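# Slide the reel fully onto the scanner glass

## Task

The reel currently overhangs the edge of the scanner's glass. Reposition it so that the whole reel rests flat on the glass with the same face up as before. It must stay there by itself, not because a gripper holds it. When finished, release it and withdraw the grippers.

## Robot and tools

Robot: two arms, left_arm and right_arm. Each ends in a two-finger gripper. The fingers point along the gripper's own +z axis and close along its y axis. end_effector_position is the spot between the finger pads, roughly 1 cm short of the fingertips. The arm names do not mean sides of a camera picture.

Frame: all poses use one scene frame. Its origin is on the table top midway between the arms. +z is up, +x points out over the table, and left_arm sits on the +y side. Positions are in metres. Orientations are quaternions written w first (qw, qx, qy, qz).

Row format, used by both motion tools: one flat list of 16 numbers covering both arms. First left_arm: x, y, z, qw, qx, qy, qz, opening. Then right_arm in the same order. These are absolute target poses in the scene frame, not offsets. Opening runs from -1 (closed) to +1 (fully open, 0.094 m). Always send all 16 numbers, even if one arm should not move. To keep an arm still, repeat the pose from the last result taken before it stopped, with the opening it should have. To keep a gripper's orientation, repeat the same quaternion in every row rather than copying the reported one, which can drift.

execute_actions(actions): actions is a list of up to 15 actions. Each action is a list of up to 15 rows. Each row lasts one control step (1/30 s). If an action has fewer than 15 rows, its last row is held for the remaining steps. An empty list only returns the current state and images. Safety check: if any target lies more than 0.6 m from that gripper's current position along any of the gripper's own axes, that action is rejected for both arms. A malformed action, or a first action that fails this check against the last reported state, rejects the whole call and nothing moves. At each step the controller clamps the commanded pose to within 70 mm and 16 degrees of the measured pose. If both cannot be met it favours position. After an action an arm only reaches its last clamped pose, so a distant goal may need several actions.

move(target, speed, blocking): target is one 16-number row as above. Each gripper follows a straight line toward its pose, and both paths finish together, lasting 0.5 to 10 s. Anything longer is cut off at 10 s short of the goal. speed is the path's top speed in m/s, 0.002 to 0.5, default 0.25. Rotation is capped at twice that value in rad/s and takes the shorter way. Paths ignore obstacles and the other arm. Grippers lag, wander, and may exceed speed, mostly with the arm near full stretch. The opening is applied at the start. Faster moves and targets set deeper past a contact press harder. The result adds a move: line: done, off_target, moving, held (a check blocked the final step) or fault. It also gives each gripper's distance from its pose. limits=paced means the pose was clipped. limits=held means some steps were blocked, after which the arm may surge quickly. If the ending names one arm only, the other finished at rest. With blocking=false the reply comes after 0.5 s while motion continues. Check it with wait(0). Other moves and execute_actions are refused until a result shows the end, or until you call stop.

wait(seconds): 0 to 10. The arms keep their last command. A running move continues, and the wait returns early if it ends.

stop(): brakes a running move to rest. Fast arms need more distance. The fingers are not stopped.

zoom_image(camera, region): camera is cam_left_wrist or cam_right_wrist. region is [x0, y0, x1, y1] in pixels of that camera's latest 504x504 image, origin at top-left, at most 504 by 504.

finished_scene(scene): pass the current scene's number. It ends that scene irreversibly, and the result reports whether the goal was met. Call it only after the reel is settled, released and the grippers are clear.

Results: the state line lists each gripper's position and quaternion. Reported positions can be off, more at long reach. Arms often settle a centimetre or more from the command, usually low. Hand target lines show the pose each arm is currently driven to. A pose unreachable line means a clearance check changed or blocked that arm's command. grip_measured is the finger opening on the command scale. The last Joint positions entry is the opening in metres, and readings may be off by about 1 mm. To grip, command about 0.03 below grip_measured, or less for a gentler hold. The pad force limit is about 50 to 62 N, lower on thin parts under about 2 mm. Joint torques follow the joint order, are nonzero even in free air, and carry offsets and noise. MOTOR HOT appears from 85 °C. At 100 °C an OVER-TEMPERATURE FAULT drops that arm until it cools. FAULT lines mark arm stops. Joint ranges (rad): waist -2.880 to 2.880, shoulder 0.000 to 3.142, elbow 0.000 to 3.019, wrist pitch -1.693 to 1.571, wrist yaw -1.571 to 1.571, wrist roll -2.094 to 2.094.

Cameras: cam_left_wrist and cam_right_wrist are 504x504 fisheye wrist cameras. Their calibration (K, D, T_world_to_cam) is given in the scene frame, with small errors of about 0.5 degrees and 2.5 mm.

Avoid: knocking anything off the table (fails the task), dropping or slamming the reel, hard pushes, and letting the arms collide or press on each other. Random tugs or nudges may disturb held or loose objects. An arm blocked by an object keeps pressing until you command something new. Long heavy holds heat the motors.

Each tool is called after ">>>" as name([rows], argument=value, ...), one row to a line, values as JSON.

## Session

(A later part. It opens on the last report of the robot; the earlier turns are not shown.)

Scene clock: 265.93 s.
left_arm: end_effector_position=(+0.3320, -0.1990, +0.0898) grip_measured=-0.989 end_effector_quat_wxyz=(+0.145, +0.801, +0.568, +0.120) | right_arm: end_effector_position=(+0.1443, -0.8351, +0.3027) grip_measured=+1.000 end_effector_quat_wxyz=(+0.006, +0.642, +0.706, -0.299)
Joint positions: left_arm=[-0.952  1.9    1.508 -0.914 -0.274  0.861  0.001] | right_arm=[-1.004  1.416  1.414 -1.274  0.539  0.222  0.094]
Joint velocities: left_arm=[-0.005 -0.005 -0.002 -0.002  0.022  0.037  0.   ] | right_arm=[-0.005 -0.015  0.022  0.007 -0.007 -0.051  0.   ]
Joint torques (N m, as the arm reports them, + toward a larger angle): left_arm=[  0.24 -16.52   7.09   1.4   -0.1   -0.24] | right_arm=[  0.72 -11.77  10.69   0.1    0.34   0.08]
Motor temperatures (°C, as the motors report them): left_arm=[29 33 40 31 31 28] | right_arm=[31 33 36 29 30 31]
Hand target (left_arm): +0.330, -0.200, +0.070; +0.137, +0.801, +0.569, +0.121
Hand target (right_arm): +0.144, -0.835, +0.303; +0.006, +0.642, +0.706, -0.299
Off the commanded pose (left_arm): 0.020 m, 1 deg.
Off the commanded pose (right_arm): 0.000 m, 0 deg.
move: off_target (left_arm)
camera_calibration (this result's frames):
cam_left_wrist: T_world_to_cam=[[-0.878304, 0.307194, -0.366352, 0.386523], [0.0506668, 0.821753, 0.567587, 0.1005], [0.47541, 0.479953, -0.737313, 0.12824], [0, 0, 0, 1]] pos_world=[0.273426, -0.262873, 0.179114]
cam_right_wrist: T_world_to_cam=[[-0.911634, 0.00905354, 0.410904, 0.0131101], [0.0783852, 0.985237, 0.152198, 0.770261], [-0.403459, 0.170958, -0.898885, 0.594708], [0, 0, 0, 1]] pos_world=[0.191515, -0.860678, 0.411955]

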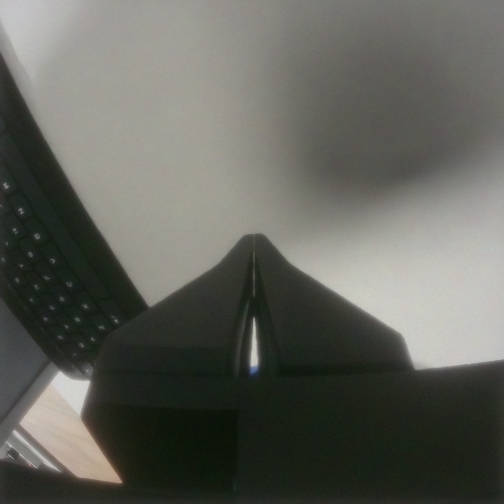

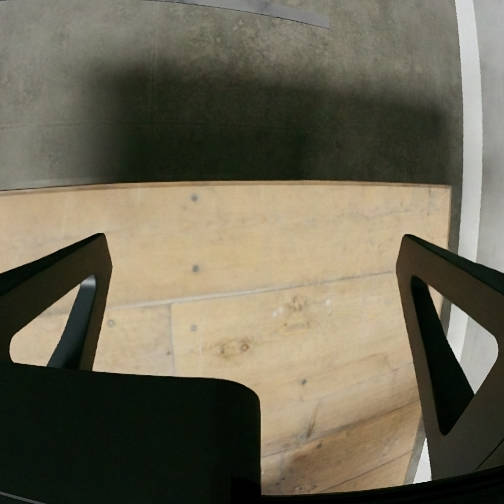

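Still no surface I can trust under the hand. Measuring the bare glass at (0.40, 0.10) in small steps before choosing any push height.

>>> move(target=[0.40,0.10,0.12,0.137,0.801,0.569,0.121,-1,0.1443,-0.8351,0.3027,0.006,0.642,0.706,-0.299,1], speed=0.1)

>>> move(target=[0.40,0.10,0.11,0.137,0.801,0.569,0.121,-1,0.1443,-0.8351,0.3027,0.006,0.642,0.706,-0.299,1], speed=0.03)

>>> move(target=[0.40,0.10,0.10,0.137,0.801,0.569,0.121,-1,0.1443,-0.8351,0.3027,0.006,0.642,0.706,-0.299,1], speed=0.03)

Scene clock: 278.43 s.
left_arm: end_effector_position=(+0.4002, +0.0995, +0.1246) grip_measured=-0.989 end_effector_quat_wxyz=(+0.132, +0.799, +0.574, +0.120) | right_arm: end_effector_position=(+0.1443, -0.8351, +0.3027) grip_measured=+1.000 end_effector_quat_wxyz=(+0.006, +0.642, +0.706, -0.299)
Joint positions: left_arm=[-0.437  1.426  0.995 -0.802 -0.124  1.348  0.001] | right_arm=[-1.004  1.416  1.414 -1.274  0.539  0.222  0.094]
Joint velocities: left_arm=[ 0.005 -0.024 -0.002 -0.007 -0.037  0.037  0.001] | right_arm=[-0.005 -0.005 -0.017  0.002 -0.007 -0.051  0.   ]
Joint torques (N m, as the arm reports them, + toward a larger angle): left_arm=[  0.57 -11.12   6.66   1.69   0.15  -0.11] | right_arm=[  0.87 -11.81  10.66   0.11   0.34   0.09]
Motor temperatures (°C, as the motors report them): left_arm=[29 33 39 31 31 28] | right_arm=[31 33 36 29 30 31]
Hand target (left_arm): +0.399, +0.102, +0.120; +0.134, +0.802, +0.570, +0.121
Hand target (right_arm): +0.144, -0.835, +0.303; +0.006, +0.642, +0.706, -0.299
Off the commanded pose (left_arm): 0.005 m, 1 deg.
Off the commanded pose (right_arm): 0.000 m, 0 deg.
move: done
camera_calibration (this result's frames):
cam_left_wrist: T_world_to_cam=[[-0.88882, 0.300457, -0.346013, 0.369856], [0.0477116, 0.811634, 0.582215, -0.167652], [0.455766, 0.500976, -0.735731, -0.0163206], [0, 0, 0, 1]] pos_world=[0.344173, 0.0331227, 0.213577]
cam_right_wrist: T_world_to_cam=[[-0.911634, 0.00905354, 0.410904, 0.0131101], [0.0783852, 0.985237, 0.152198, 0.770261], [-0.403459, 0.170958, -0.898885, 0.594708], [0, 0, 0, 1]] pos_world=[0.191515, -0.860678, 0.411955]

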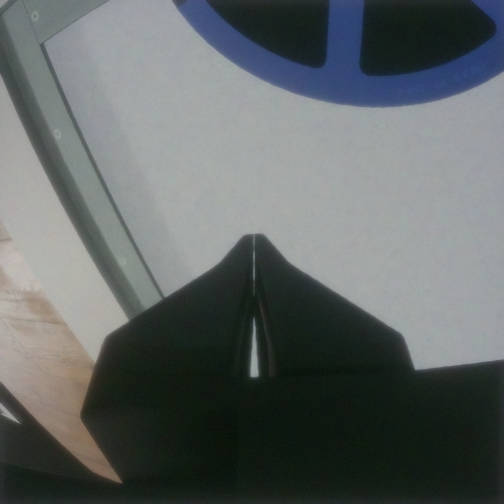

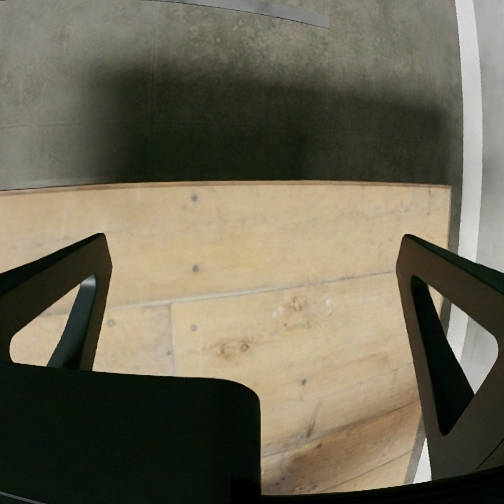

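Scene clock: 279.20 s.
left_arm: end_effector_position=(+0.4016, +0.0983, +0.1206) grip_measured=-0.989 end_effector_quat_wxyz=(+0.141, +0.798, +0.572, +0.123) | right_arm: end_effector_position=(+0.1443, -0.8351, +0.3027) grip_measured=+1.000 end_effector_quat_wxyz=(+0.006, +0.642, +0.706, -0.299)
Joint positions: left_arm=[-0.437  1.426  0.979 -0.767 -0.122  1.35   0.001] | right_arm=[-1.004  1.416  1.414 -1.274  0.539  0.222  0.094]
Joint velocities: left_arm=[-0.005 -0.005 -0.002  0.007 -0.081  0.066 -0.   ] | right_arm=[-0.015  0.005 -0.022  0.002  0.037 -0.022  0.   ]
Joint torques (N m, as the arm reports them, + toward a larger angle): left_arm=[  0.86 -10.34   6.67   1.53   0.13  -0.11] | right_arm=[  0.59 -11.77  10.62   0.13   0.33   0.07]
Motor temperatures (°C, as the motors report them): left_arm=[29 33 39 31 31 28] | right_arm=[31 33 36 29 30 31]
Hand target (left_arm): +0.400, +0.100, +0.110; +0.137, +0.801, +0.570, +0.121
Hand target (right_arm): +0.144, -0.835, +0.303; +0.006, +0.642, +0.706, -0.299
Off the commanded pose (left_arm): 0.011 m, 1 deg.
Off the commanded pose (right_arm): 0.000 m, 0 deg.
move: off_target (left_arm)
camera_calibration (this result's frames):
cam_left_wrist: T_world_to_cam=[[-0.882539, 0.29902, -0.362921, 0.369712], [0.0409282, 0.817696, 0.574193, -0.161337], [0.468454, 0.491895, -0.733887, -0.0237099], [0, 0, 0, 1]] pos_world=[0.343996, 0.0330362, 0.209414]
cam_right_wrist: T_world_to_cam=[[-0.911634, 0.00905354, 0.410904, 0.0131101], [0.0783852, 0.985237, 0.152198, 0.770261], [-0.403459, 0.170958, -0.898885, 0.594708], [0, 0, 0, 1]] pos_world=[0.191515, -0.860678, 0.411955]

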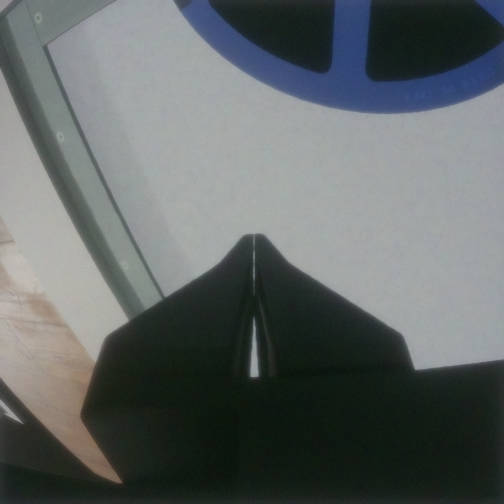

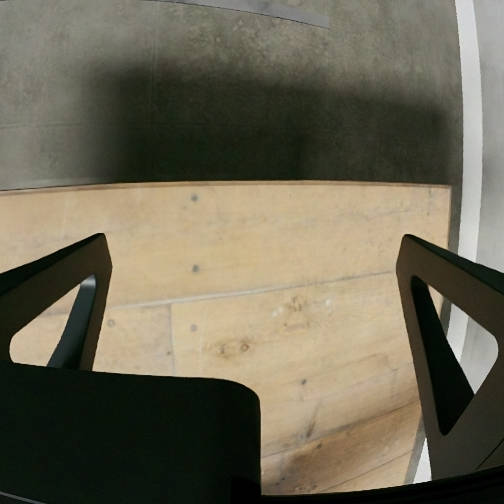

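Scene clock: 280.17 s.
left_arm: end_effector_position=(+0.4020, +0.0980, +0.1153) grip_measured=-0.989 end_effector_quat_wxyz=(+0.145, +0.798, +0.572, +0.125) | right_arm: end_effector_position=(+0.1443, -0.8351, +0.3027) grip_measured=+1.000 end_effector_quat_wxyz=(+0.006, +0.642, +0.706, -0.299)
Joint positions: left_arm=[-0.437  1.429  0.964 -0.739 -0.122  1.351  0.001] | right_arm=[-1.004  1.416  1.414 -1.274  0.539  0.222  0.094]
Joint velocities: left_arm=[ 0.005 -0.005 -0.002 -0.007  0.022  0.007  0.001] | right_arm=[-0.005 -0.015 -0.002 -0.012 -0.007 -0.007  0.   ]
Joint torques (N m, as the arm reports them, + toward a larger angle): left_arm=[ 0.41 -8.06  6.68  1.6   0.19 -0.05] | right_arm=[  0.55 -11.75  10.66   0.11   0.35   0.07]
Motor temperatures (°C, as the motors report them): left_arm=[29 33 39 31 31 28] | right_arm=[31 33 36 29 30 31]
Hand target (left_arm): +0.400, +0.100, +0.100; +0.137, +0.802, +0.569, +0.121
Hand target (right_arm): +0.144, -0.835, +0.303; +0.006, +0.642, +0.706, -0.299
Off the commanded pose (left_arm): 0.016 m, 1 deg.
Off the commanded pose (right_arm): 0.000 m, 0 deg.
move: off_target (left_arm)
camera_calibration (this result's frames):
cam_left_wrist: T_world_to_cam=[[-0.879146, 0.297713, -0.372115, 0.368062], [0.0367281, 0.820854, 0.569956, -0.156166], [0.475136, 0.487408, -0.732585, -0.030025], [0, 0, 0, 1]] pos_world=[0.343582, 0.033247, 0.203973]
cam_right_wrist: T_world_to_cam=[[-0.911634, 0.00905354, 0.410904, 0.0131101], [0.0783852, 0.985237, 0.152198, 0.770261], [-0.403459, 0.170958, -0.898885, 0.594708], [0, 0, 0, 1]] pos_world=[0.191515, -0.860678, 0.411955]

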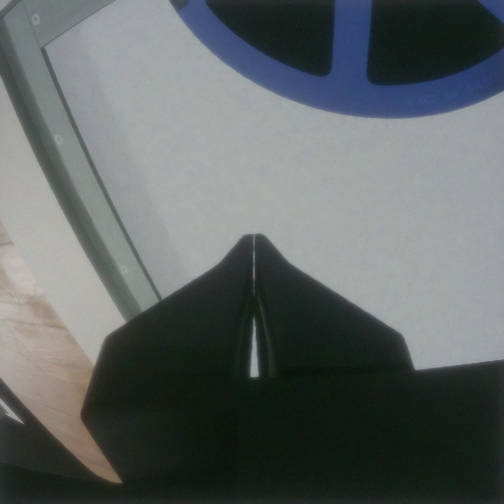

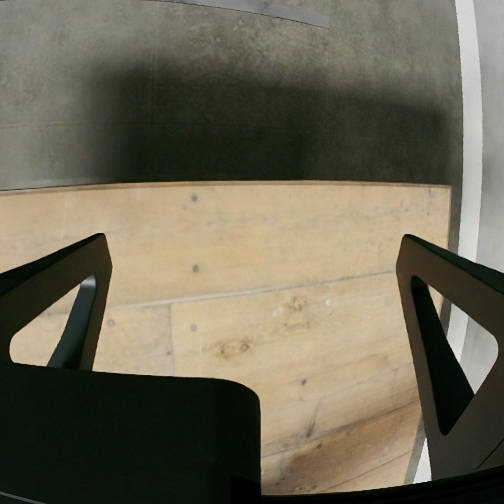

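Small steps on bare glass still go lower each time (0.1206, then 0.1153), so the glass isn't touched yet. Stepping further down here to measure it before choosing a push height.

>>> move(target=[0.40,0.10,0.09,0.137,0.801,0.569,0.121,-1,0.1443,-0.8351,0.3027,0.006,0.642,0.706,-0.299,1], speed=0.03)

Scene clock: 288.67 s.
left_arm: end_effector_position=(+0.4022, +0.0979, +0.1041) grip_measured=-0.989 end_effector_quat_wxyz=(+0.144, +0.798, +0.572, +0.124) | right_arm: end_effector_position=(+0.1443, -0.8351, +0.3027) grip_measured=+1.000 end_effector_quat_wxyz=(+0.006, +0.642, +0.706, -0.299)
Joint positions: left_arm=[-0.437  1.446  0.949 -0.71  -0.122  1.351  0.001] | right_arm=[-1.004  1.416  1.414 -1.274  0.539  0.222  0.094]
Joint velocities: left_arm=[-0.015 -0.015  0.012  0.037 -0.007  0.051  0.   ] | right_arm=[-0.005 -0.005 -0.017 -0.012  0.037  0.022  0.   ]
Joint torques (N m, as the arm reports them, + toward a larger angle): left_arm=[ 0.6  -9.42  6.68  1.85  0.11 -0.1 ] | right_arm=[  0.61 -11.63  10.68   0.1    0.33   0.07]
Motor temperatures (°C, as the motors report them): left_arm=[29 33 39 31 31 28] | right_arm=[31 33 36 29 30 31]
Hand target (left_arm): +0.400, +0.100, +0.090; +0.137, +0.802, +0.569, +0.121
Hand target (right_arm): +0.144, -0.835, +0.303; +0.006, +0.642, +0.706, -0.299
Off the commanded pose (left_arm): 0.014 m, 1 deg.
Off the commanded pose (right_arm): 0.000 m, 0 deg.
move: off_target (left_arm)
camera_calibration (this result's frames):
cam_left_wrist: T_world_to_cam=[[-0.879861, 0.298171, -0.370052, 0.36409], [0.0378279, 0.82015, 0.570897, -0.150176], [0.473723, 0.488312, -0.732897, -0.0377449], [0, 0, 0, 1]] pos_world=[0.34391, 0.0330371, 0.192804]
cam_right_wrist: T_world_to_cam=[[-0.911634, 0.00905354, 0.410904, 0.0131101], [0.0783852, 0.985237, 0.152198, 0.770261], [-0.403459, 0.170958, -0.898885, 0.594708], [0, 0, 0, 1]] pos_world=[0.191515, -0.860678, 0.411955]

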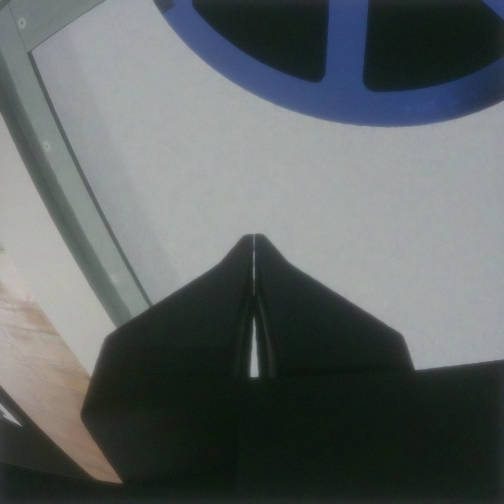

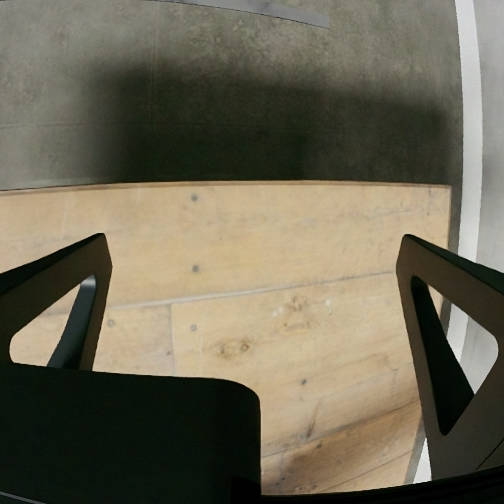

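Probe on bare glass still not settled: the hand sits at 0.1041, the same height as the earlier stop here. Stepping down another centimetre slowly to see whether it keeps sinking (lag) or holds (the glass top), before choosing any push height.

>>> move(target=[0.40,0.10,0.08,0.137,0.801,0.569,0.121,-1,0.1443,-0.8351,0.3027,0.006,0.642,0.706,-0.299,1], speed=0.03)

Scene clock: 297.17 s.
left_arm: end_effector_position=(+0.4024, +0.0977, +0.0938) grip_measured=-0.989 end_effector_quat_wxyz=(+0.144, +0.798, +0.572, +0.124) | right_arm: end_effector_position=(+0.1443, -0.8351, +0.3027) grip_measured=+1.000 end_effector_quat_wxyz=(+0.006, +0.642, +0.706, -0.299)
Joint positions: left_arm=[-0.437  1.461  0.934 -0.68  -0.122  1.351  0.001] | right_arm=[-1.004  1.416  1.414 -1.274  0.539  0.222  0.094]
Joint velocities: left_arm=[-0.005 -0.024 -0.002 -0.022 -0.007  0.007  0.   ] | right_arm=[-0.005 -0.005 -0.012 -0.017  0.022 -0.037  0.   ]
Joint torques (N m, as the arm reports them, + toward a larger angle): left_arm=[ 1.03 -8.85  6.41  1.54  0.08 -0.11] | right_arm=[  0.64 -11.53  10.63   0.1    0.34   0.09]
Motor temperatures (°C, as the motors report them): left_arm=[29 32 39 31 31 28] | right_arm=[31 33 36 29 30 31]
Hand target (left_arm): +0.400, +0.100, +0.080; +0.137, +0.802, +0.569, +0.121
Hand target (right_arm): +0.144, -0.835, +0.303; +0.006, +0.642, +0.706, -0.299
Off the commanded pose (left_arm): 0.014 m, 1 deg.
Off the commanded pose (right_arm): 0.000 m, 0 deg.
move: off_target (left_arm)
camera_calibration (this result's frames):
cam_left_wrist: T_world_to_cam=[[-0.879861, 0.298171, -0.370052, 0.360557], [0.0378279, 0.82015, 0.570897, -0.144195], [0.473723, 0.488312, -0.732897, -0.0453071], [0, 0, 0, 1]] pos_world=[0.344158, 0.0328782, 0.18254]
cam_right_wrist: T_world_to_cam=[[-0.911634, 0.00905354, 0.410904, 0.0131101], [0.0783852, 0.985237, 0.152198, 0.770261], [-0.403459, 0.170958, -0.898885, 0.594708], [0, 0, 0, 1]] pos_world=[0.191515, -0.860678, 0.411955]

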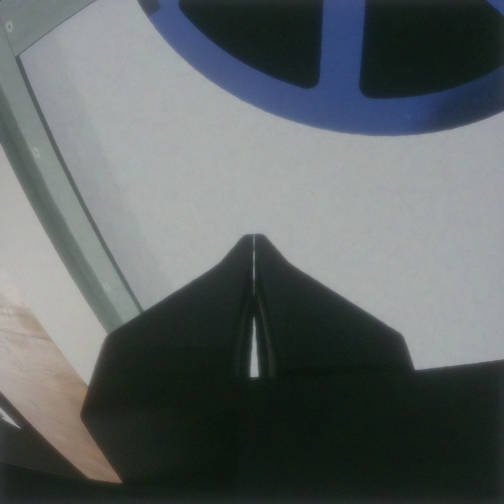

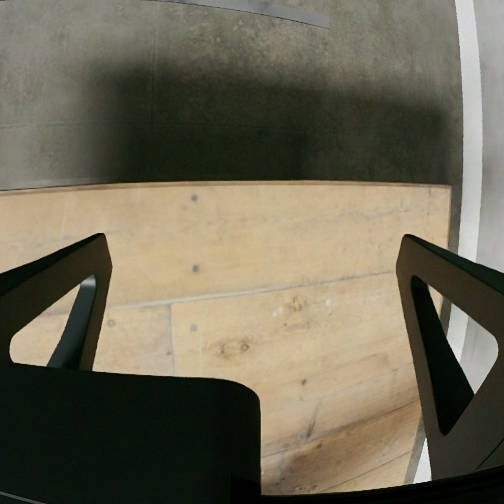

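The bare-glass probe is still sinking (now 0.0938), so it doesn't yet give a glass height. Back at the reel's -y side, the big descents stopped at 0.074 while small steps went lower, so I'm lowering slowly to about 1 cm under that stop and reading the height before any push.

>>> move(target=[0.33,-0.2,0.09,0.137,0.801,0.569,0.121,-1,0.1443,-0.8351,0.3027,0.006,0.642,0.706,-0.299,1], speed=0.1)

>>> move(target=[0.33,-0.2,0.065,0.137,0.801,0.569,0.121,-1,0.1443,-0.8351,0.3027,0.006,0.642,0.706,-0.299,1], speed=0.03)

Scene clock: 312.40 s.
left_arm: end_effector_position=(+0.3253, -0.1860, +0.0855) grip_measured=-0.989 end_effector_quat_wxyz=(+0.135, +0.804, +0.566, +0.122) | right_arm: end_effector_position=(+0.1443, -0.8351, +0.3027) grip_measured=+1.000 end_effector_quat_wxyz=(+0.006, +0.642, +0.706, -0.299)
Joint positions: left_arm=[-0.952  1.879  1.467 -0.914 -0.274  0.865  0.001] | right_arm=[-1.004  1.416  1.414 -1.274  0.539  0.222  0.094]
Joint velocities: left_arm=[-0.005  0.005 -0.022 -0.002 -0.022 -0.007 -0.   ] | right_arm=[-0.015 -0.015 -0.002  0.002 -0.022 -0.051  0.   ]
Joint torques (N m, as the arm reports them, + toward a larger angle): left_arm=[  0.3  -15.69  11.71  -0.1   -0.19  -0.34] | right_arm=[  0.7  -11.75  10.66   0.15   0.34   0.09]
Motor temperatures (°C, as the motors report them): left_arm=[29 32 40 31 31 28] | right_arm=[31 33 36 29 30 31]
Hand target (left_arm): +0.331, -0.201, +0.091; +0.141, +0.801, +0.569, +0.121
Hand target (right_arm): +0.144, -0.835, +0.303; +0.006, +0.642, +0.706, -0.299
Off the commanded pose (left_arm): 0.015 m, 1 deg.
Off the commanded pose (right_arm): 0.000 m, 0 deg.
move: off_target (left_arm)
camera_calibration (this result's frames):
cam_left_wrist: T_world_to_cam=[[-0.880403, 0.317133, -0.352586, 0.376432], [0.0586663, 0.810623, 0.582623, 0.08658], [0.470583, 0.492258, -0.73228, 0.125364], [0, 0, 0, 1]] pos_world=[0.267338, -0.251274, 0.174083]
cam_right_wrist: T_world_to_cam=[[-0.911634, 0.00905354, 0.410904, 0.0131101], [0.0783852, 0.985237, 0.152198, 0.770261], [-0.403459, 0.170958, -0.898885, 0.594708], [0, 0, 0, 1]] pos_world=[0.191515, -0.860678, 0.411955]

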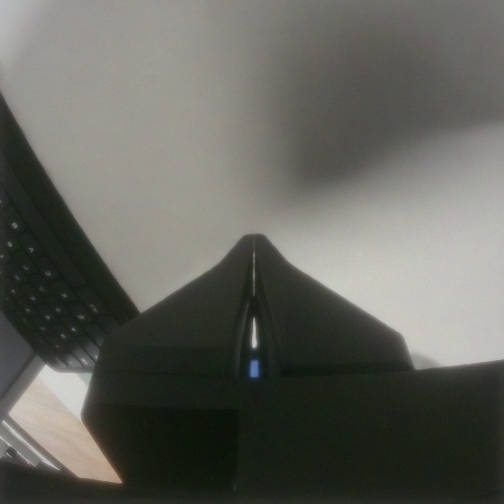

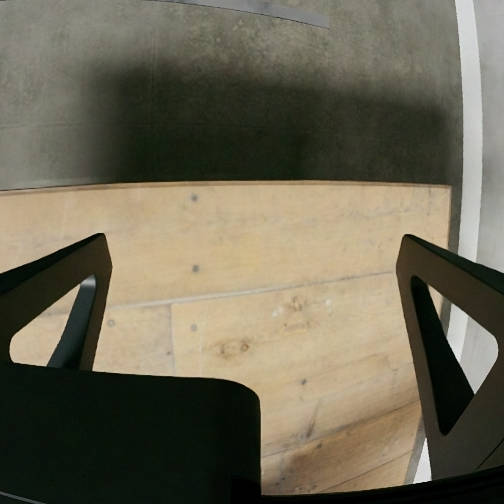

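Scene clock: 313.60 s.
left_arm: end_effector_position=(+0.3259, -0.1871, +0.0693) grip_measured=-0.989 end_effector_quat_wxyz=(+0.127, +0.805, +0.567, +0.122) | right_arm: end_effector_position=(+0.1443, -0.8351, +0.3027) grip_measured=+1.000 end_effector_quat_wxyz=(+0.006, +0.642, +0.706, -0.299)
Joint positions: left_arm=[-0.952  1.908  1.467 -0.902 -0.274  0.861  0.001] | right_arm=[-1.004  1.416  1.414 -1.274  0.539  0.222  0.094]
Joint velocities: left_arm=[ 0.005 -0.005 -0.002 -0.007 -0.007  0.007  0.   ] | right_arm=[ 0.005 -0.015  0.002  0.002 -0.007  0.037  0.   ]
Joint torques (N m, as the arm reports them, + toward a larger angle): left_arm=[  0.19 -16.58   9.47   1.4   -0.11  -0.22] | right_arm=[  0.54 -11.83  10.67   0.12   0.34   0.08]
Motor temperatures (°C, as the motors report them): left_arm=[29 32 40 31 31 28] | right_arm=[31 33 36 29 30 31]
Hand target (left_arm): +0.330, -0.200, +0.065; +0.137, +0.802, +0.569, +0.121
Hand target (right_arm): +0.144, -0.835, +0.303; +0.006, +0.642, +0.706, -0.299
Off the commanded pose (left_arm): 0.014 m, 1 deg.
Off the commanded pose (right_arm): 0.000 m, 0 deg.
move: off_target (left_arm)
camera_calibration (this result's frames):
cam_left_wrist: T_world_to_cam=[[-0.884296, 0.318557, -0.341383, 0.372411], [0.060457, 0.803087, 0.592787, 0.0942019], [0.462997, 0.50356, -0.729425, 0.118212], [0, 0, 0, 1]] pos_world=[0.268895, -0.253813, 0.157519]
cam_right_wrist: T_world_to_cam=[[-0.911634, 0.00905354, 0.410904, 0.0131101], [0.0783852, 0.985237, 0.152198, 0.770261], [-0.403459, 0.170958, -0.898885, 0.594708], [0, 0, 0, 1]] pos_world=[0.191515, -0.860678, 0.411955]

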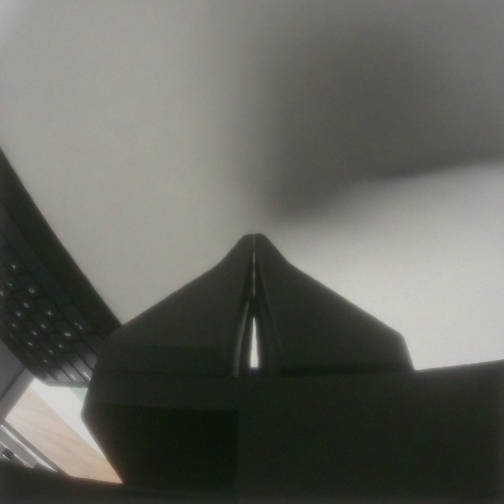

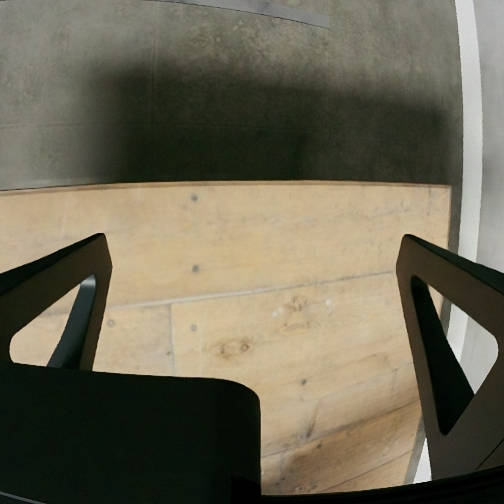

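Small steps here track well, unlike the big descents. Stepping down to 0.055 and 0.045 at the reel's -y side and reading the height before choosing a push.

>>> move(target=[0.33,-0.2,0.055,0.137,0.801,0.569,0.121,-1,0.1443,-0.8351,0.3027,0.006,0.642,0.706,-0.299,1], speed=0.03)

>>> move(target=[0.33,-0.2,0.045,0.137,0.801,0.569,0.121,-1,0.1443,-0.8351,0.3027,0.006,0.642,0.706,-0.299,1], speed=0.03)

Scene clock: 323.53 s.
left_arm: end_effector_position=(+0.3281, -0.1913, +0.0661) grip_measured=-0.989 end_effector_quat_wxyz=(+0.135, +0.803, +0.568, +0.121) | right_arm: end_effector_position=(+0.1443, -0.8351, +0.3027) grip_measured=+1.000 end_effector_quat_wxyz=(+0.006, +0.642, +0.706, -0.299)
Joint positions: left_arm=[-0.952  1.915  1.467 -0.879 -0.274  0.861  0.001] | right_arm=[-1.004  1.416  1.414 -1.274  0.539  0.222  0.094]
Joint velocities: left_arm=[-0.005 -0.005 -0.007 -0.022  0.051 -0.051 -0.   ] | right_arm=[-0.015 -0.005  0.012  0.007 -0.022 -0.022  0.   ]
Joint torques (N m, as the arm reports them, + toward a larger angle): left_arm=[  0.14 -16.44   8.67   1.43  -0.1   -0.32] | right_arm=[  0.78 -11.79  10.65   0.14   0.34   0.09]
Motor temperatures (°C, as the motors report them): left_arm=[29 33 41 31 31 28] | right_arm=[31 33 36 29 30 31]
Hand target (left_arm): +0.330, -0.200, +0.055; +0.137, +0.801, +0.570, +0.121
Hand target (right_arm): +0.144, -0.835, +0.303; +0.006, +0.642, +0.706, -0.299
Off the commanded pose (left_arm): 0.014 m, 0 deg.
Off the commanded pose (right_arm): 0.000 m, 0 deg.
move: off_target (left_arm)
camera_calibration (this result's frames):
cam_left_wrist: T_world_to_cam=[[-0.88213, 0.313278, -0.351716, 0.373571], [0.0558257, 0.81101, 0.582363, 0.103103], [0.467686, 0.494085, -0.732905, 0.113803], [0, 0, 0, 1]] pos_world=[0.270558, -0.256877, 0.154754]
cam_right_wrist: T_world_to_cam=[[-0.911634, 0.00905354, 0.410904, 0.0131101], [0.0783852, 0.985237, 0.152198, 0.770261], [-0.403459, 0.170958, -0.898885, 0.594708], [0, 0, 0, 1]] pos_world=[0.191515, -0.860678, 0.411955]

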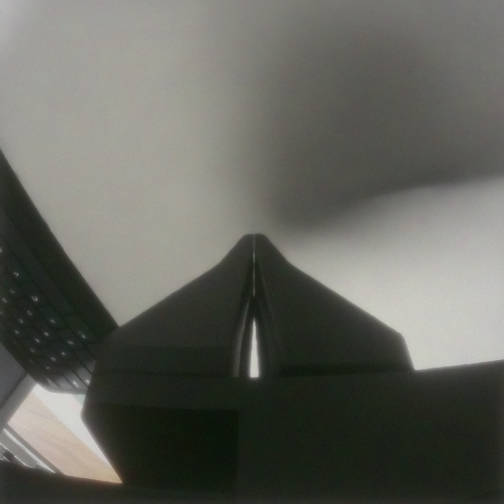

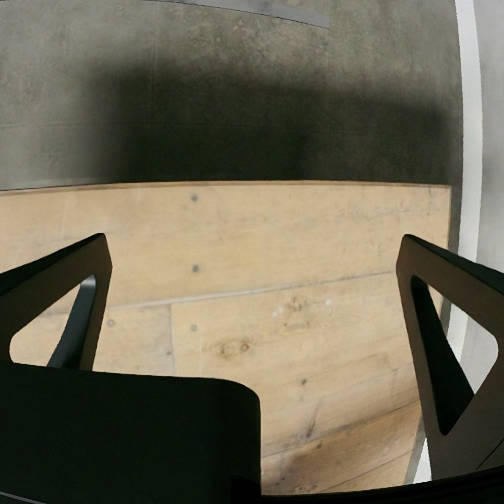

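Scene clock: 324.73 s.
left_arm: end_effector_position=(+0.3301, -0.1951, +0.0599) grip_measured=-0.989 end_effector_quat_wxyz=(+0.139, +0.802, +0.568, +0.121) | right_arm: end_effector_position=(+0.1443, -0.8351, +0.3027) grip_measured=+1.000 end_effector_quat_wxyz=(+0.006, +0.642, +0.706, -0.299)
Joint positions: left_arm=[-0.952  1.928  1.467 -0.858 -0.274  0.861  0.001] | right_arm=[-1.004  1.416  1.414 -1.274  0.539  0.222  0.094]
Joint velocities: left_arm=[-0.015 -0.005  0.002 -0.017 -0.066 -0.022 -0.   ] | right_arm=[ 0.015  0.005  0.017  0.007  0.007 -0.007  0.   ]
Joint torques (N m, as the arm reports them, + toward a larger angle): left_arm=[  0.25 -16.31   7.81   1.36  -0.11  -0.28] | right_arm=[  0.71 -11.73  10.64   0.12   0.33   0.08]
Motor temperatures (°C, as the motors report them): left_arm=[29 33 41 31 31 28] | right_arm=[31 33 36 29 30 31]
Hand target (left_arm): +0.330, -0.200, +0.045; +0.137, +0.801, +0.569, +0.121
Hand target (right_arm): +0.144, -0.835, +0.303; +0.006, +0.642, +0.706, -0.299
Off the commanded pose (left_arm): 0.016 m, 0 deg.
Off the commanded pose (right_arm): 0.000 m, 0 deg.
move: off_target (left_arm)
camera_calibration (this result's frames):
cam_left_wrist: T_world_to_cam=[[-0.880611, 0.310406, -0.358012, 0.37359], [0.0533463, 0.815697, 0.576014, 0.111742], [0.470828, 0.488145, -0.734871, 0.108077], [0, 0, 0, 1]] pos_world=[0.272141, -0.259869, 0.148807]
cam_right_wrist: T_world_to_cam=[[-0.911634, 0.00905354, 0.410904, 0.0131101], [0.0783852, 0.985237, 0.152198, 0.770261], [-0.403459, 0.170958, -0.898885, 0.594708], [0, 0, 0, 1]] pos_world=[0.191515, -0.860678, 0.411955]

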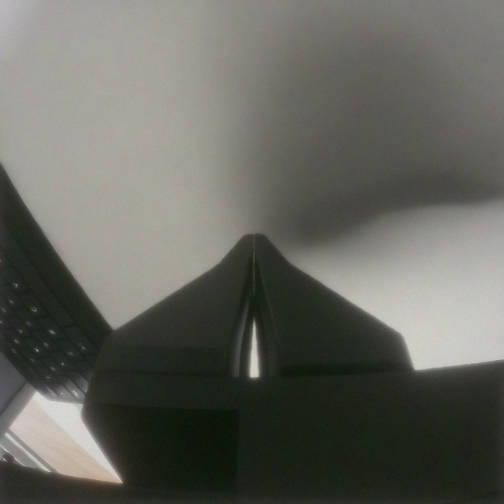

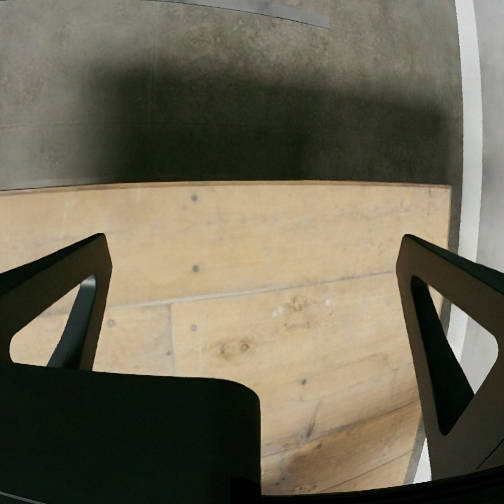

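Small steps here end about 1.5 cm high with the elbow unchanged, so this still doesn't give a surface height. Making a slow drag +y toward the reel at about the height reached, then checking the reached z and both cams.

>>> move(target=[0.33,-0.12,0.05,0.137,0.801,0.569,0.121,-1,0.1443,-0.8351,0.3027,0.006,0.642,0.706,-0.299,1], speed=0.04)

Scene clock: 334.27 s.
left_arm: end_effector_position=(+0.3275, -0.1248, +0.0524) grip_measured=-0.989 end_effector_quat_wxyz=(+0.134, +0.802, +0.570, +0.122) | right_arm: end_effector_position=(+0.1443, -0.8351, +0.3027) grip_measured=+1.000 end_effector_quat_wxyz=(+0.006, +0.642, +0.706, -0.299)
Joint positions: left_arm=[-0.893  1.798  1.249 -0.765 -0.26   0.914  0.001] | right_arm=[-1.004  1.416  1.414 -1.274  0.539  0.222  0.094]
Joint velocities: left_arm=[-0.005  0.005 -0.022  0.002 -0.051 -0.022 -0.   ] | right_arm=[ 0.015 -0.005 -0.007  0.012  0.022  0.037  0.   ]
Joint torques (N m, as the arm reports them, + toward a larger angle): left_arm=[  0.85 -17.39   6.19   1.66   0.02  -0.11] | right_arm=[  0.65 -11.79  10.62   0.11   0.33   0.09]
Motor temperatures (°C, as the motors report them): left_arm=[29 34 40 31 31 28] | right_arm=[31 33 36 29 30 31]
Hand target (left_arm): +0.330, -0.120, +0.050; +0.137, +0.802, +0.569, +0.121
Hand target (right_arm): +0.144, -0.835, +0.303; +0.006, +0.642, +0.706, -0.299
Off the commanded pose (left_arm): 0.006 m, 0 deg.
Off the commanded pose (right_arm): 0.000 m, 0 deg.
move: done
camera_calibration (this result's frames):
cam_left_wrist: T_world_to_cam=[[-0.884313, 0.30836, -0.350577, 0.347323], [0.0517549, 0.810984, 0.582775, 0.0584357], [0.464017, 0.497211, -0.733123, 0.0727735], [0, 0, 0, 1]] pos_world=[0.27035, -0.190675, 0.141061]
cam_right_wrist: T_world_to_cam=[[-0.911634, 0.00905354, 0.410904, 0.0131101], [0.0783852, 0.985237, 0.152198, 0.770261], [-0.403459, 0.170958, -0.898885, 0.594708], [0, 0, 0, 1]] pos_world=[0.191515, -0.860678, 0.411955]

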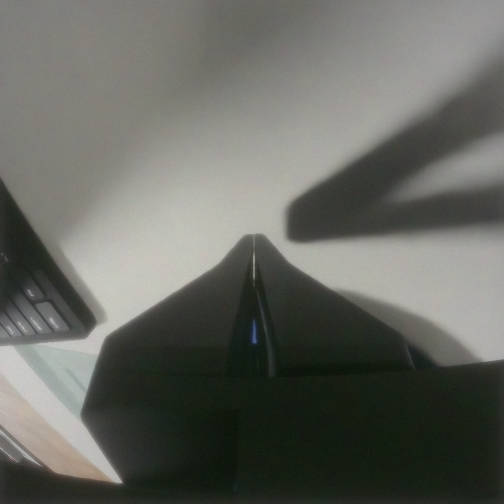

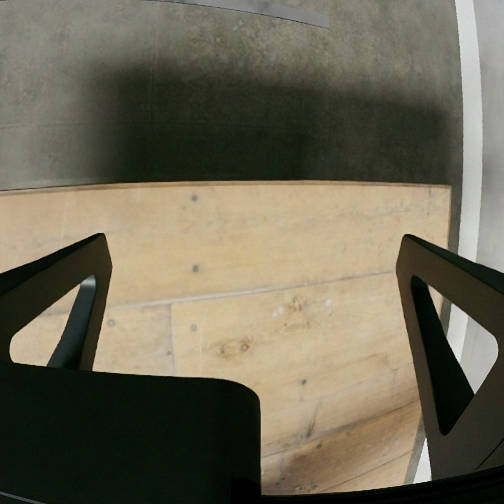

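The drag at 0.05 ended without a stop. I'm backing up at the same height to the reel's -y side, then lowering slowly to 0.065, about 1 cm under the lowest stop measured there, and reading the height before any push.

>>> move(target=[0.33,-0.2,0.052,0.137,0.801,0.569,0.121,-1,0.1443,-0.8351,0.3027,0.006,0.642,0.706,-0.299,1], speed=0.05)

>>> move(target=[0.33,-0.2,0.065,0.137,0.801,0.569,0.121,-1,0.1443,-0.8351,0.3027,0.006,0.642,0.706,-0.299,1], speed=0.03)

Scene clock: 344.77 s.
left_arm: end_effector_position=(+0.3264, -0.1831, +0.0494) grip_measured=-0.989 end_effector_quat_wxyz=(+0.134, +0.803, +0.568, +0.121) | right_arm: end_effector_position=(+0.1443, -0.8351, +0.3027) grip_measured=+1.000 end_effector_quat_wxyz=(+0.006, +0.642, +0.706, -0.299)
Joint positions: left_arm=[-0.948  1.917  1.422 -0.833 -0.273  0.863  0.001] | right_arm=[-1.004  1.416  1.414 -1.274  0.539  0.222  0.094]
Joint velocities: left_arm=[-0.005  0.015  0.002 -0.017  0.051 -0.007 -0.   ] | right_arm=[ 0.005 -0.015 -0.007 -0.017 -0.022 -0.007  0.   ]
Joint torques (N m, as the arm reports them, + toward a larger angle): left_arm=[  0.84 -15.59  11.23  -0.08  -0.1   -0.23] | right_arm=[  0.75 -11.77  10.66   0.12   0.34   0.07]
Motor temperatures (°C, as the motors report them): left_arm=[29 34 40 31 31 28] | right_arm=[31 33 36 29 30 31]
Hand target (left_arm): +0.330, -0.199, +0.052; +0.138, +0.802, +0.569, +0.121
Hand target (right_arm): +0.144, -0.835, +0.303; +0.006, +0.642, +0.706, -0.299
Off the commanded pose (left_arm): 0.017 m, 0 deg.
Off the commanded pose (right_arm): 0.000 m, 0 deg.
move: off_target (left_arm)
camera_calibration (this result's frames):
cam_left_wrist: T_world_to_cam=[[-0.883158, 0.312156, -0.350131, 0.363662], [0.0551624, 0.810361, 0.583329, 0.106279], [0.465822, 0.495857, -0.732895, 0.0992054], [0, 0, 0, 1]] pos_world=[0.269096, -0.248835, 0.138041]
cam_right_wrist: T_world_to_cam=[[-0.911634, 0.00905354, 0.410904, 0.0131101], [0.0783852, 0.985237, 0.152198, 0.770261], [-0.403459, 0.170958, -0.898885, 0.594708], [0, 0, 0, 1]] pos_world=[0.191515, -0.860678, 0.411955]

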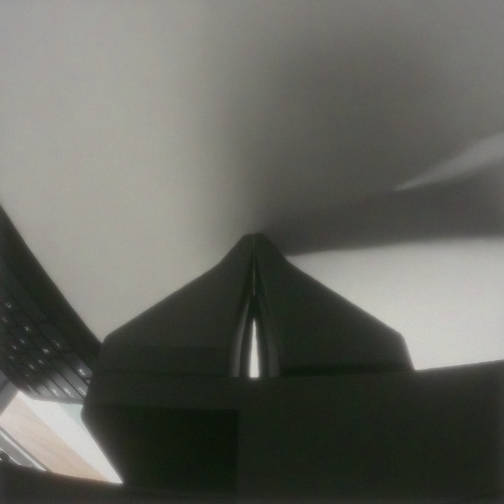

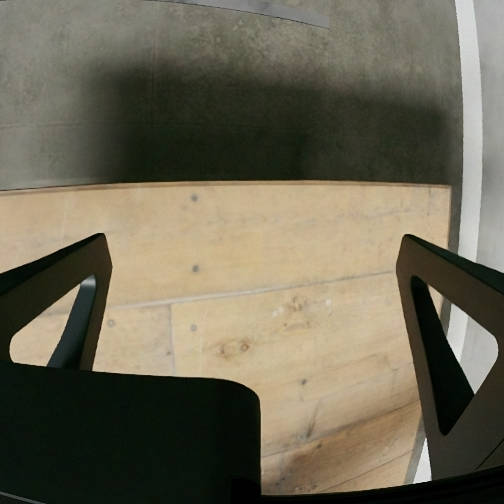

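Scene clock: 345.93 s.
left_arm: end_effector_position=(+0.3260, -0.1823, +0.0535) grip_measured=-0.989 end_effector_quat_wxyz=(+0.126, +0.804, +0.569, +0.122) | right_arm: end_effector_position=(+0.1443, -0.8351, +0.3027) grip_measured=+1.000 end_effector_quat_wxyz=(+0.006, +0.642, +0.706, -0.299)
Joint positions: left_arm=[-0.948  1.917  1.437 -0.863 -0.273  0.861  0.001] | right_arm=[-1.004  1.416  1.414 -1.274  0.539  0.222  0.094]
Joint velocities: left_arm=[-0.015  0.005  0.002  0.007 -0.081  0.007 -0.001] | right_arm=[ 0.015 -0.005 -0.017  0.012  0.007 -0.051  0.   ]
Joint torques (N m, as the arm reports them, + toward a larger angle): left_arm=[  0.36 -18.17  11.32  -0.05  -0.18  -0.24] | right_arm=[  0.6  -11.72  10.64   0.11   0.33   0.08]
Motor temperatures (°C, as the motors report them): left_arm=[29 34 40 31 31 28] | right_arm=[31 33 36 29 30 31]
Hand target (left_arm): +0.329, -0.199, +0.065; +0.138, +0.802, +0.569, +0.121
Hand target (right_arm): +0.144, -0.835, +0.303; +0.006, +0.642, +0.706, -0.299
Off the commanded pose (left_arm): 0.021 m, 1 deg.
Off the commanded pose (right_arm): 0.000 m, 0 deg.
move: off_target (left_arm)
camera_calibration (this result's frames):
cam_left_wrist: T_world_to_cam=[[-0.886123, 0.315352, -0.339616, 0.365494], [0.0583037, 0.802832, 0.593348, 0.100299], [0.459768, 0.505978, -0.729794, 0.105722], [0, 0, 0, 1]] pos_world=[0.269417, -0.249276, 0.14177]
cam_right_wrist: T_world_to_cam=[[-0.911634, 0.00905354, 0.410904, 0.0131101], [0.0783852, 0.985237, 0.152198, 0.770261], [-0.403459, 0.170958, -0.898885, 0.594708], [0, 0, 0, 1]] pos_world=[0.191515, -0.860678, 0.411955]

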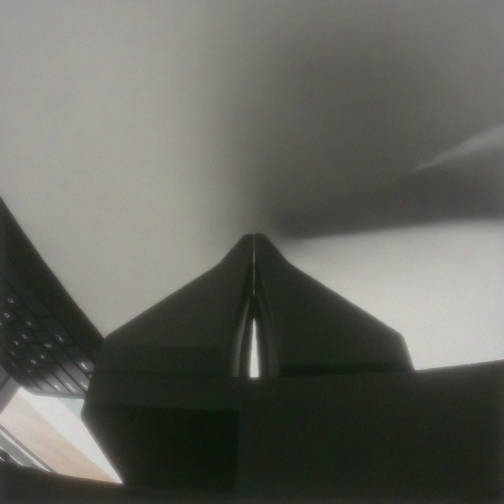

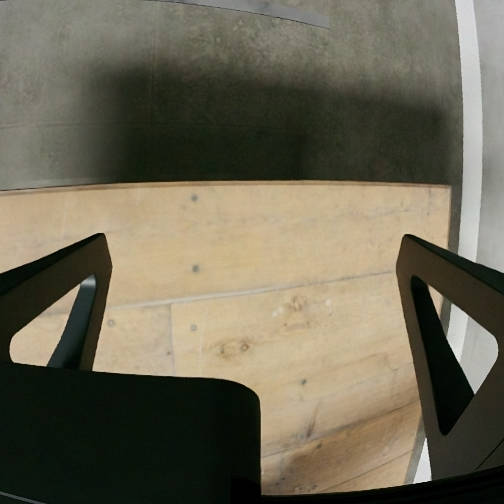

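Correction: that last command raised the hand (it was at 0.0494) rather than lowering it, and it lagged like the descents did, which supports joint lag as the cause of the high stops, though I haven't confirmed that for each one. Now sloping down to 0.045 and dragging slowly +y at 0.04, then checking z and the cams.

>>> move(target=[0.33,-0.21,0.045,0.137,0.801,0.569,0.121,-1,0.1443,-0.8351,0.3027,0.006,0.642,0.706,-0.299,1], speed=0.03)

>>> move(target=[0.33,-0.12,0.04,0.137,0.801,0.569,0.121,-1,0.1443,-0.8351,0.3027,0.006,0.642,0.706,-0.299,1], speed=0.03)

Scene clock: 356.20 s.
left_arm: end_effector_position=(+0.3250, -0.1880, +0.0471) grip_measured=-0.989 end_effector_quat_wxyz=(+0.124, +0.804, +0.569, +0.124) | right_arm: end_effector_position=(+0.1443, -0.8351, +0.3027) grip_measured=+1.000 end_effector_quat_wxyz=(+0.006, +0.642, +0.706, -0.299)
Joint positions: left_arm=[-0.955  1.938  1.451 -0.863 -0.278  0.853  0.001] | right_arm=[-1.004  1.416  1.414 -1.274  0.539  0.222  0.094]
Joint velocities: left_arm=[-0.015  0.005 -0.002  0.002 -0.007 -0.022 -0.   ] | right_arm=[ 0.005 -0.005 -0.012  0.002  0.022 -0.022  0.   ]
Joint torques (N m, as the arm reports them, + toward a larger angle): left_arm=[ -0.37 -16.04  11.14   1.09  -0.05  -0.24] | right_arm=[  0.49 -11.91  10.62   0.13   0.34   0.09]
Motor temperatures (°C, as the motors report them): left_arm=[29 34 42 31 31 28] | right_arm=[31 33 37 29 30 31]
Hand target (left_arm): +0.329, -0.209, +0.045; +0.137, +0.801, +0.569, +0.121
Hand target (right_arm): +0.144, -0.835, +0.303; +0.006, +0.642, +0.706, -0.299
Off the commanded pose (left_arm): 0.023 m, 2 deg.
Off the commanded pose (right_arm): 0.000 m, 0 deg.
move: off_target (left_arm)
camera_calibration (this result's frames):
cam_left_wrist: T_world_to_cam=[[-0.886302, 0.315925, -0.338615, 0.364312], [0.0567623, 0.799774, 0.597612, 0.108484], [0.459616, 0.510444, -0.726774, 0.105151], [0, 0, 0, 1]] pos_world=[0.268403, -0.255531, 0.134951]
cam_right_wrist: T_world_to_cam=[[-0.911634, 0.00905354, 0.410904, 0.0131101], [0.0783852, 0.985237, 0.152198, 0.770261], [-0.403459, 0.170958, -0.898885, 0.594708], [0, 0, 0, 1]] pos_world=[0.191515, -0.860678, 0.411955]

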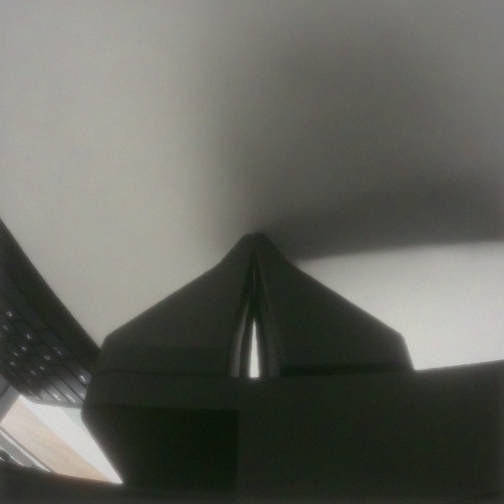

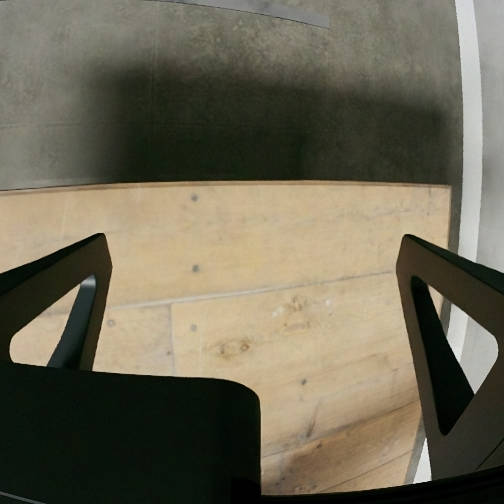

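Scene clock: 358.77 s.
left_arm: end_effector_position=(+0.3279, -0.1268, +0.0460) grip_measured=-0.989 end_effector_quat_wxyz=(+0.138, +0.801, +0.570, +0.121) | right_arm: end_effector_position=(+0.1443, -0.8351, +0.3027) grip_measured=+1.000 end_effector_quat_wxyz=(+0.006, +0.642, +0.706, -0.299)
Joint positions: left_arm=[-0.894  1.808  1.242 -0.74  -0.26   0.913  0.001] | right_arm=[-1.004  1.416  1.414 -1.274  0.539  0.222  0.094]
Joint velocities: left_arm=[-0.005  0.005 -0.012 -0.002 -0.051  0.007  0.   ] | right_arm=[ 0.005  0.005 -0.012 -0.012  0.066  0.022  0.   ]
Joint torques (N m, as the arm reports them, + toward a larger angle): left_arm=[  1.64 -16.43   5.87   1.46   0.07  -0.12] | right_arm=[  0.45 -11.7   10.67   0.12   0.32   0.08]
Motor temperatures (°C, as the motors report them): left_arm=[29 34 42 31 31 28] | right_arm=[31 33 37 29 30 31]
Hand target (left_arm): +0.330, -0.120, +0.040; +0.136, +0.801, +0.570, +0.121
Hand target (right_arm): +0.144, -0.835, +0.303; +0.006, +0.642, +0.706, -0.299
Off the commanded pose (left_arm): 0.009 m, 0 deg.
Off the commanded pose (right_arm): 0.000 m, 0 deg.
move: done
camera_calibration (this result's frames):
cam_left_wrist: T_world_to_cam=[[-0.882544, 0.306471, -0.35664, 0.345582], [0.0498915, 0.815184, 0.57705, 0.0651739], [0.467576, 0.491478, -0.734726, 0.0670568], [0, 0, 0, 1]] pos_world=[0.270386, -0.191997, 0.134908]
cam_right_wrist: T_world_to_cam=[[-0.911634, 0.00905354, 0.410904, 0.0131101], [0.0783852, 0.985237, 0.152198, 0.770261], [-0.403459, 0.170958, -0.898885, 0.594708], [0, 0, 0, 1]] pos_world=[0.191515, -0.860678, 0.411955]

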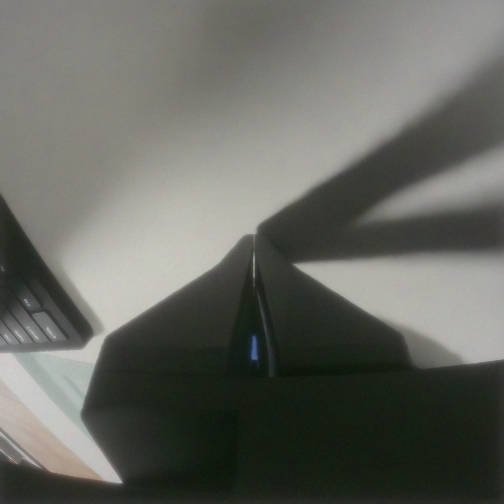

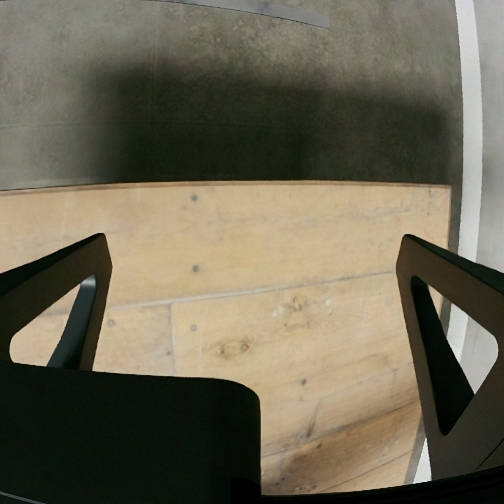

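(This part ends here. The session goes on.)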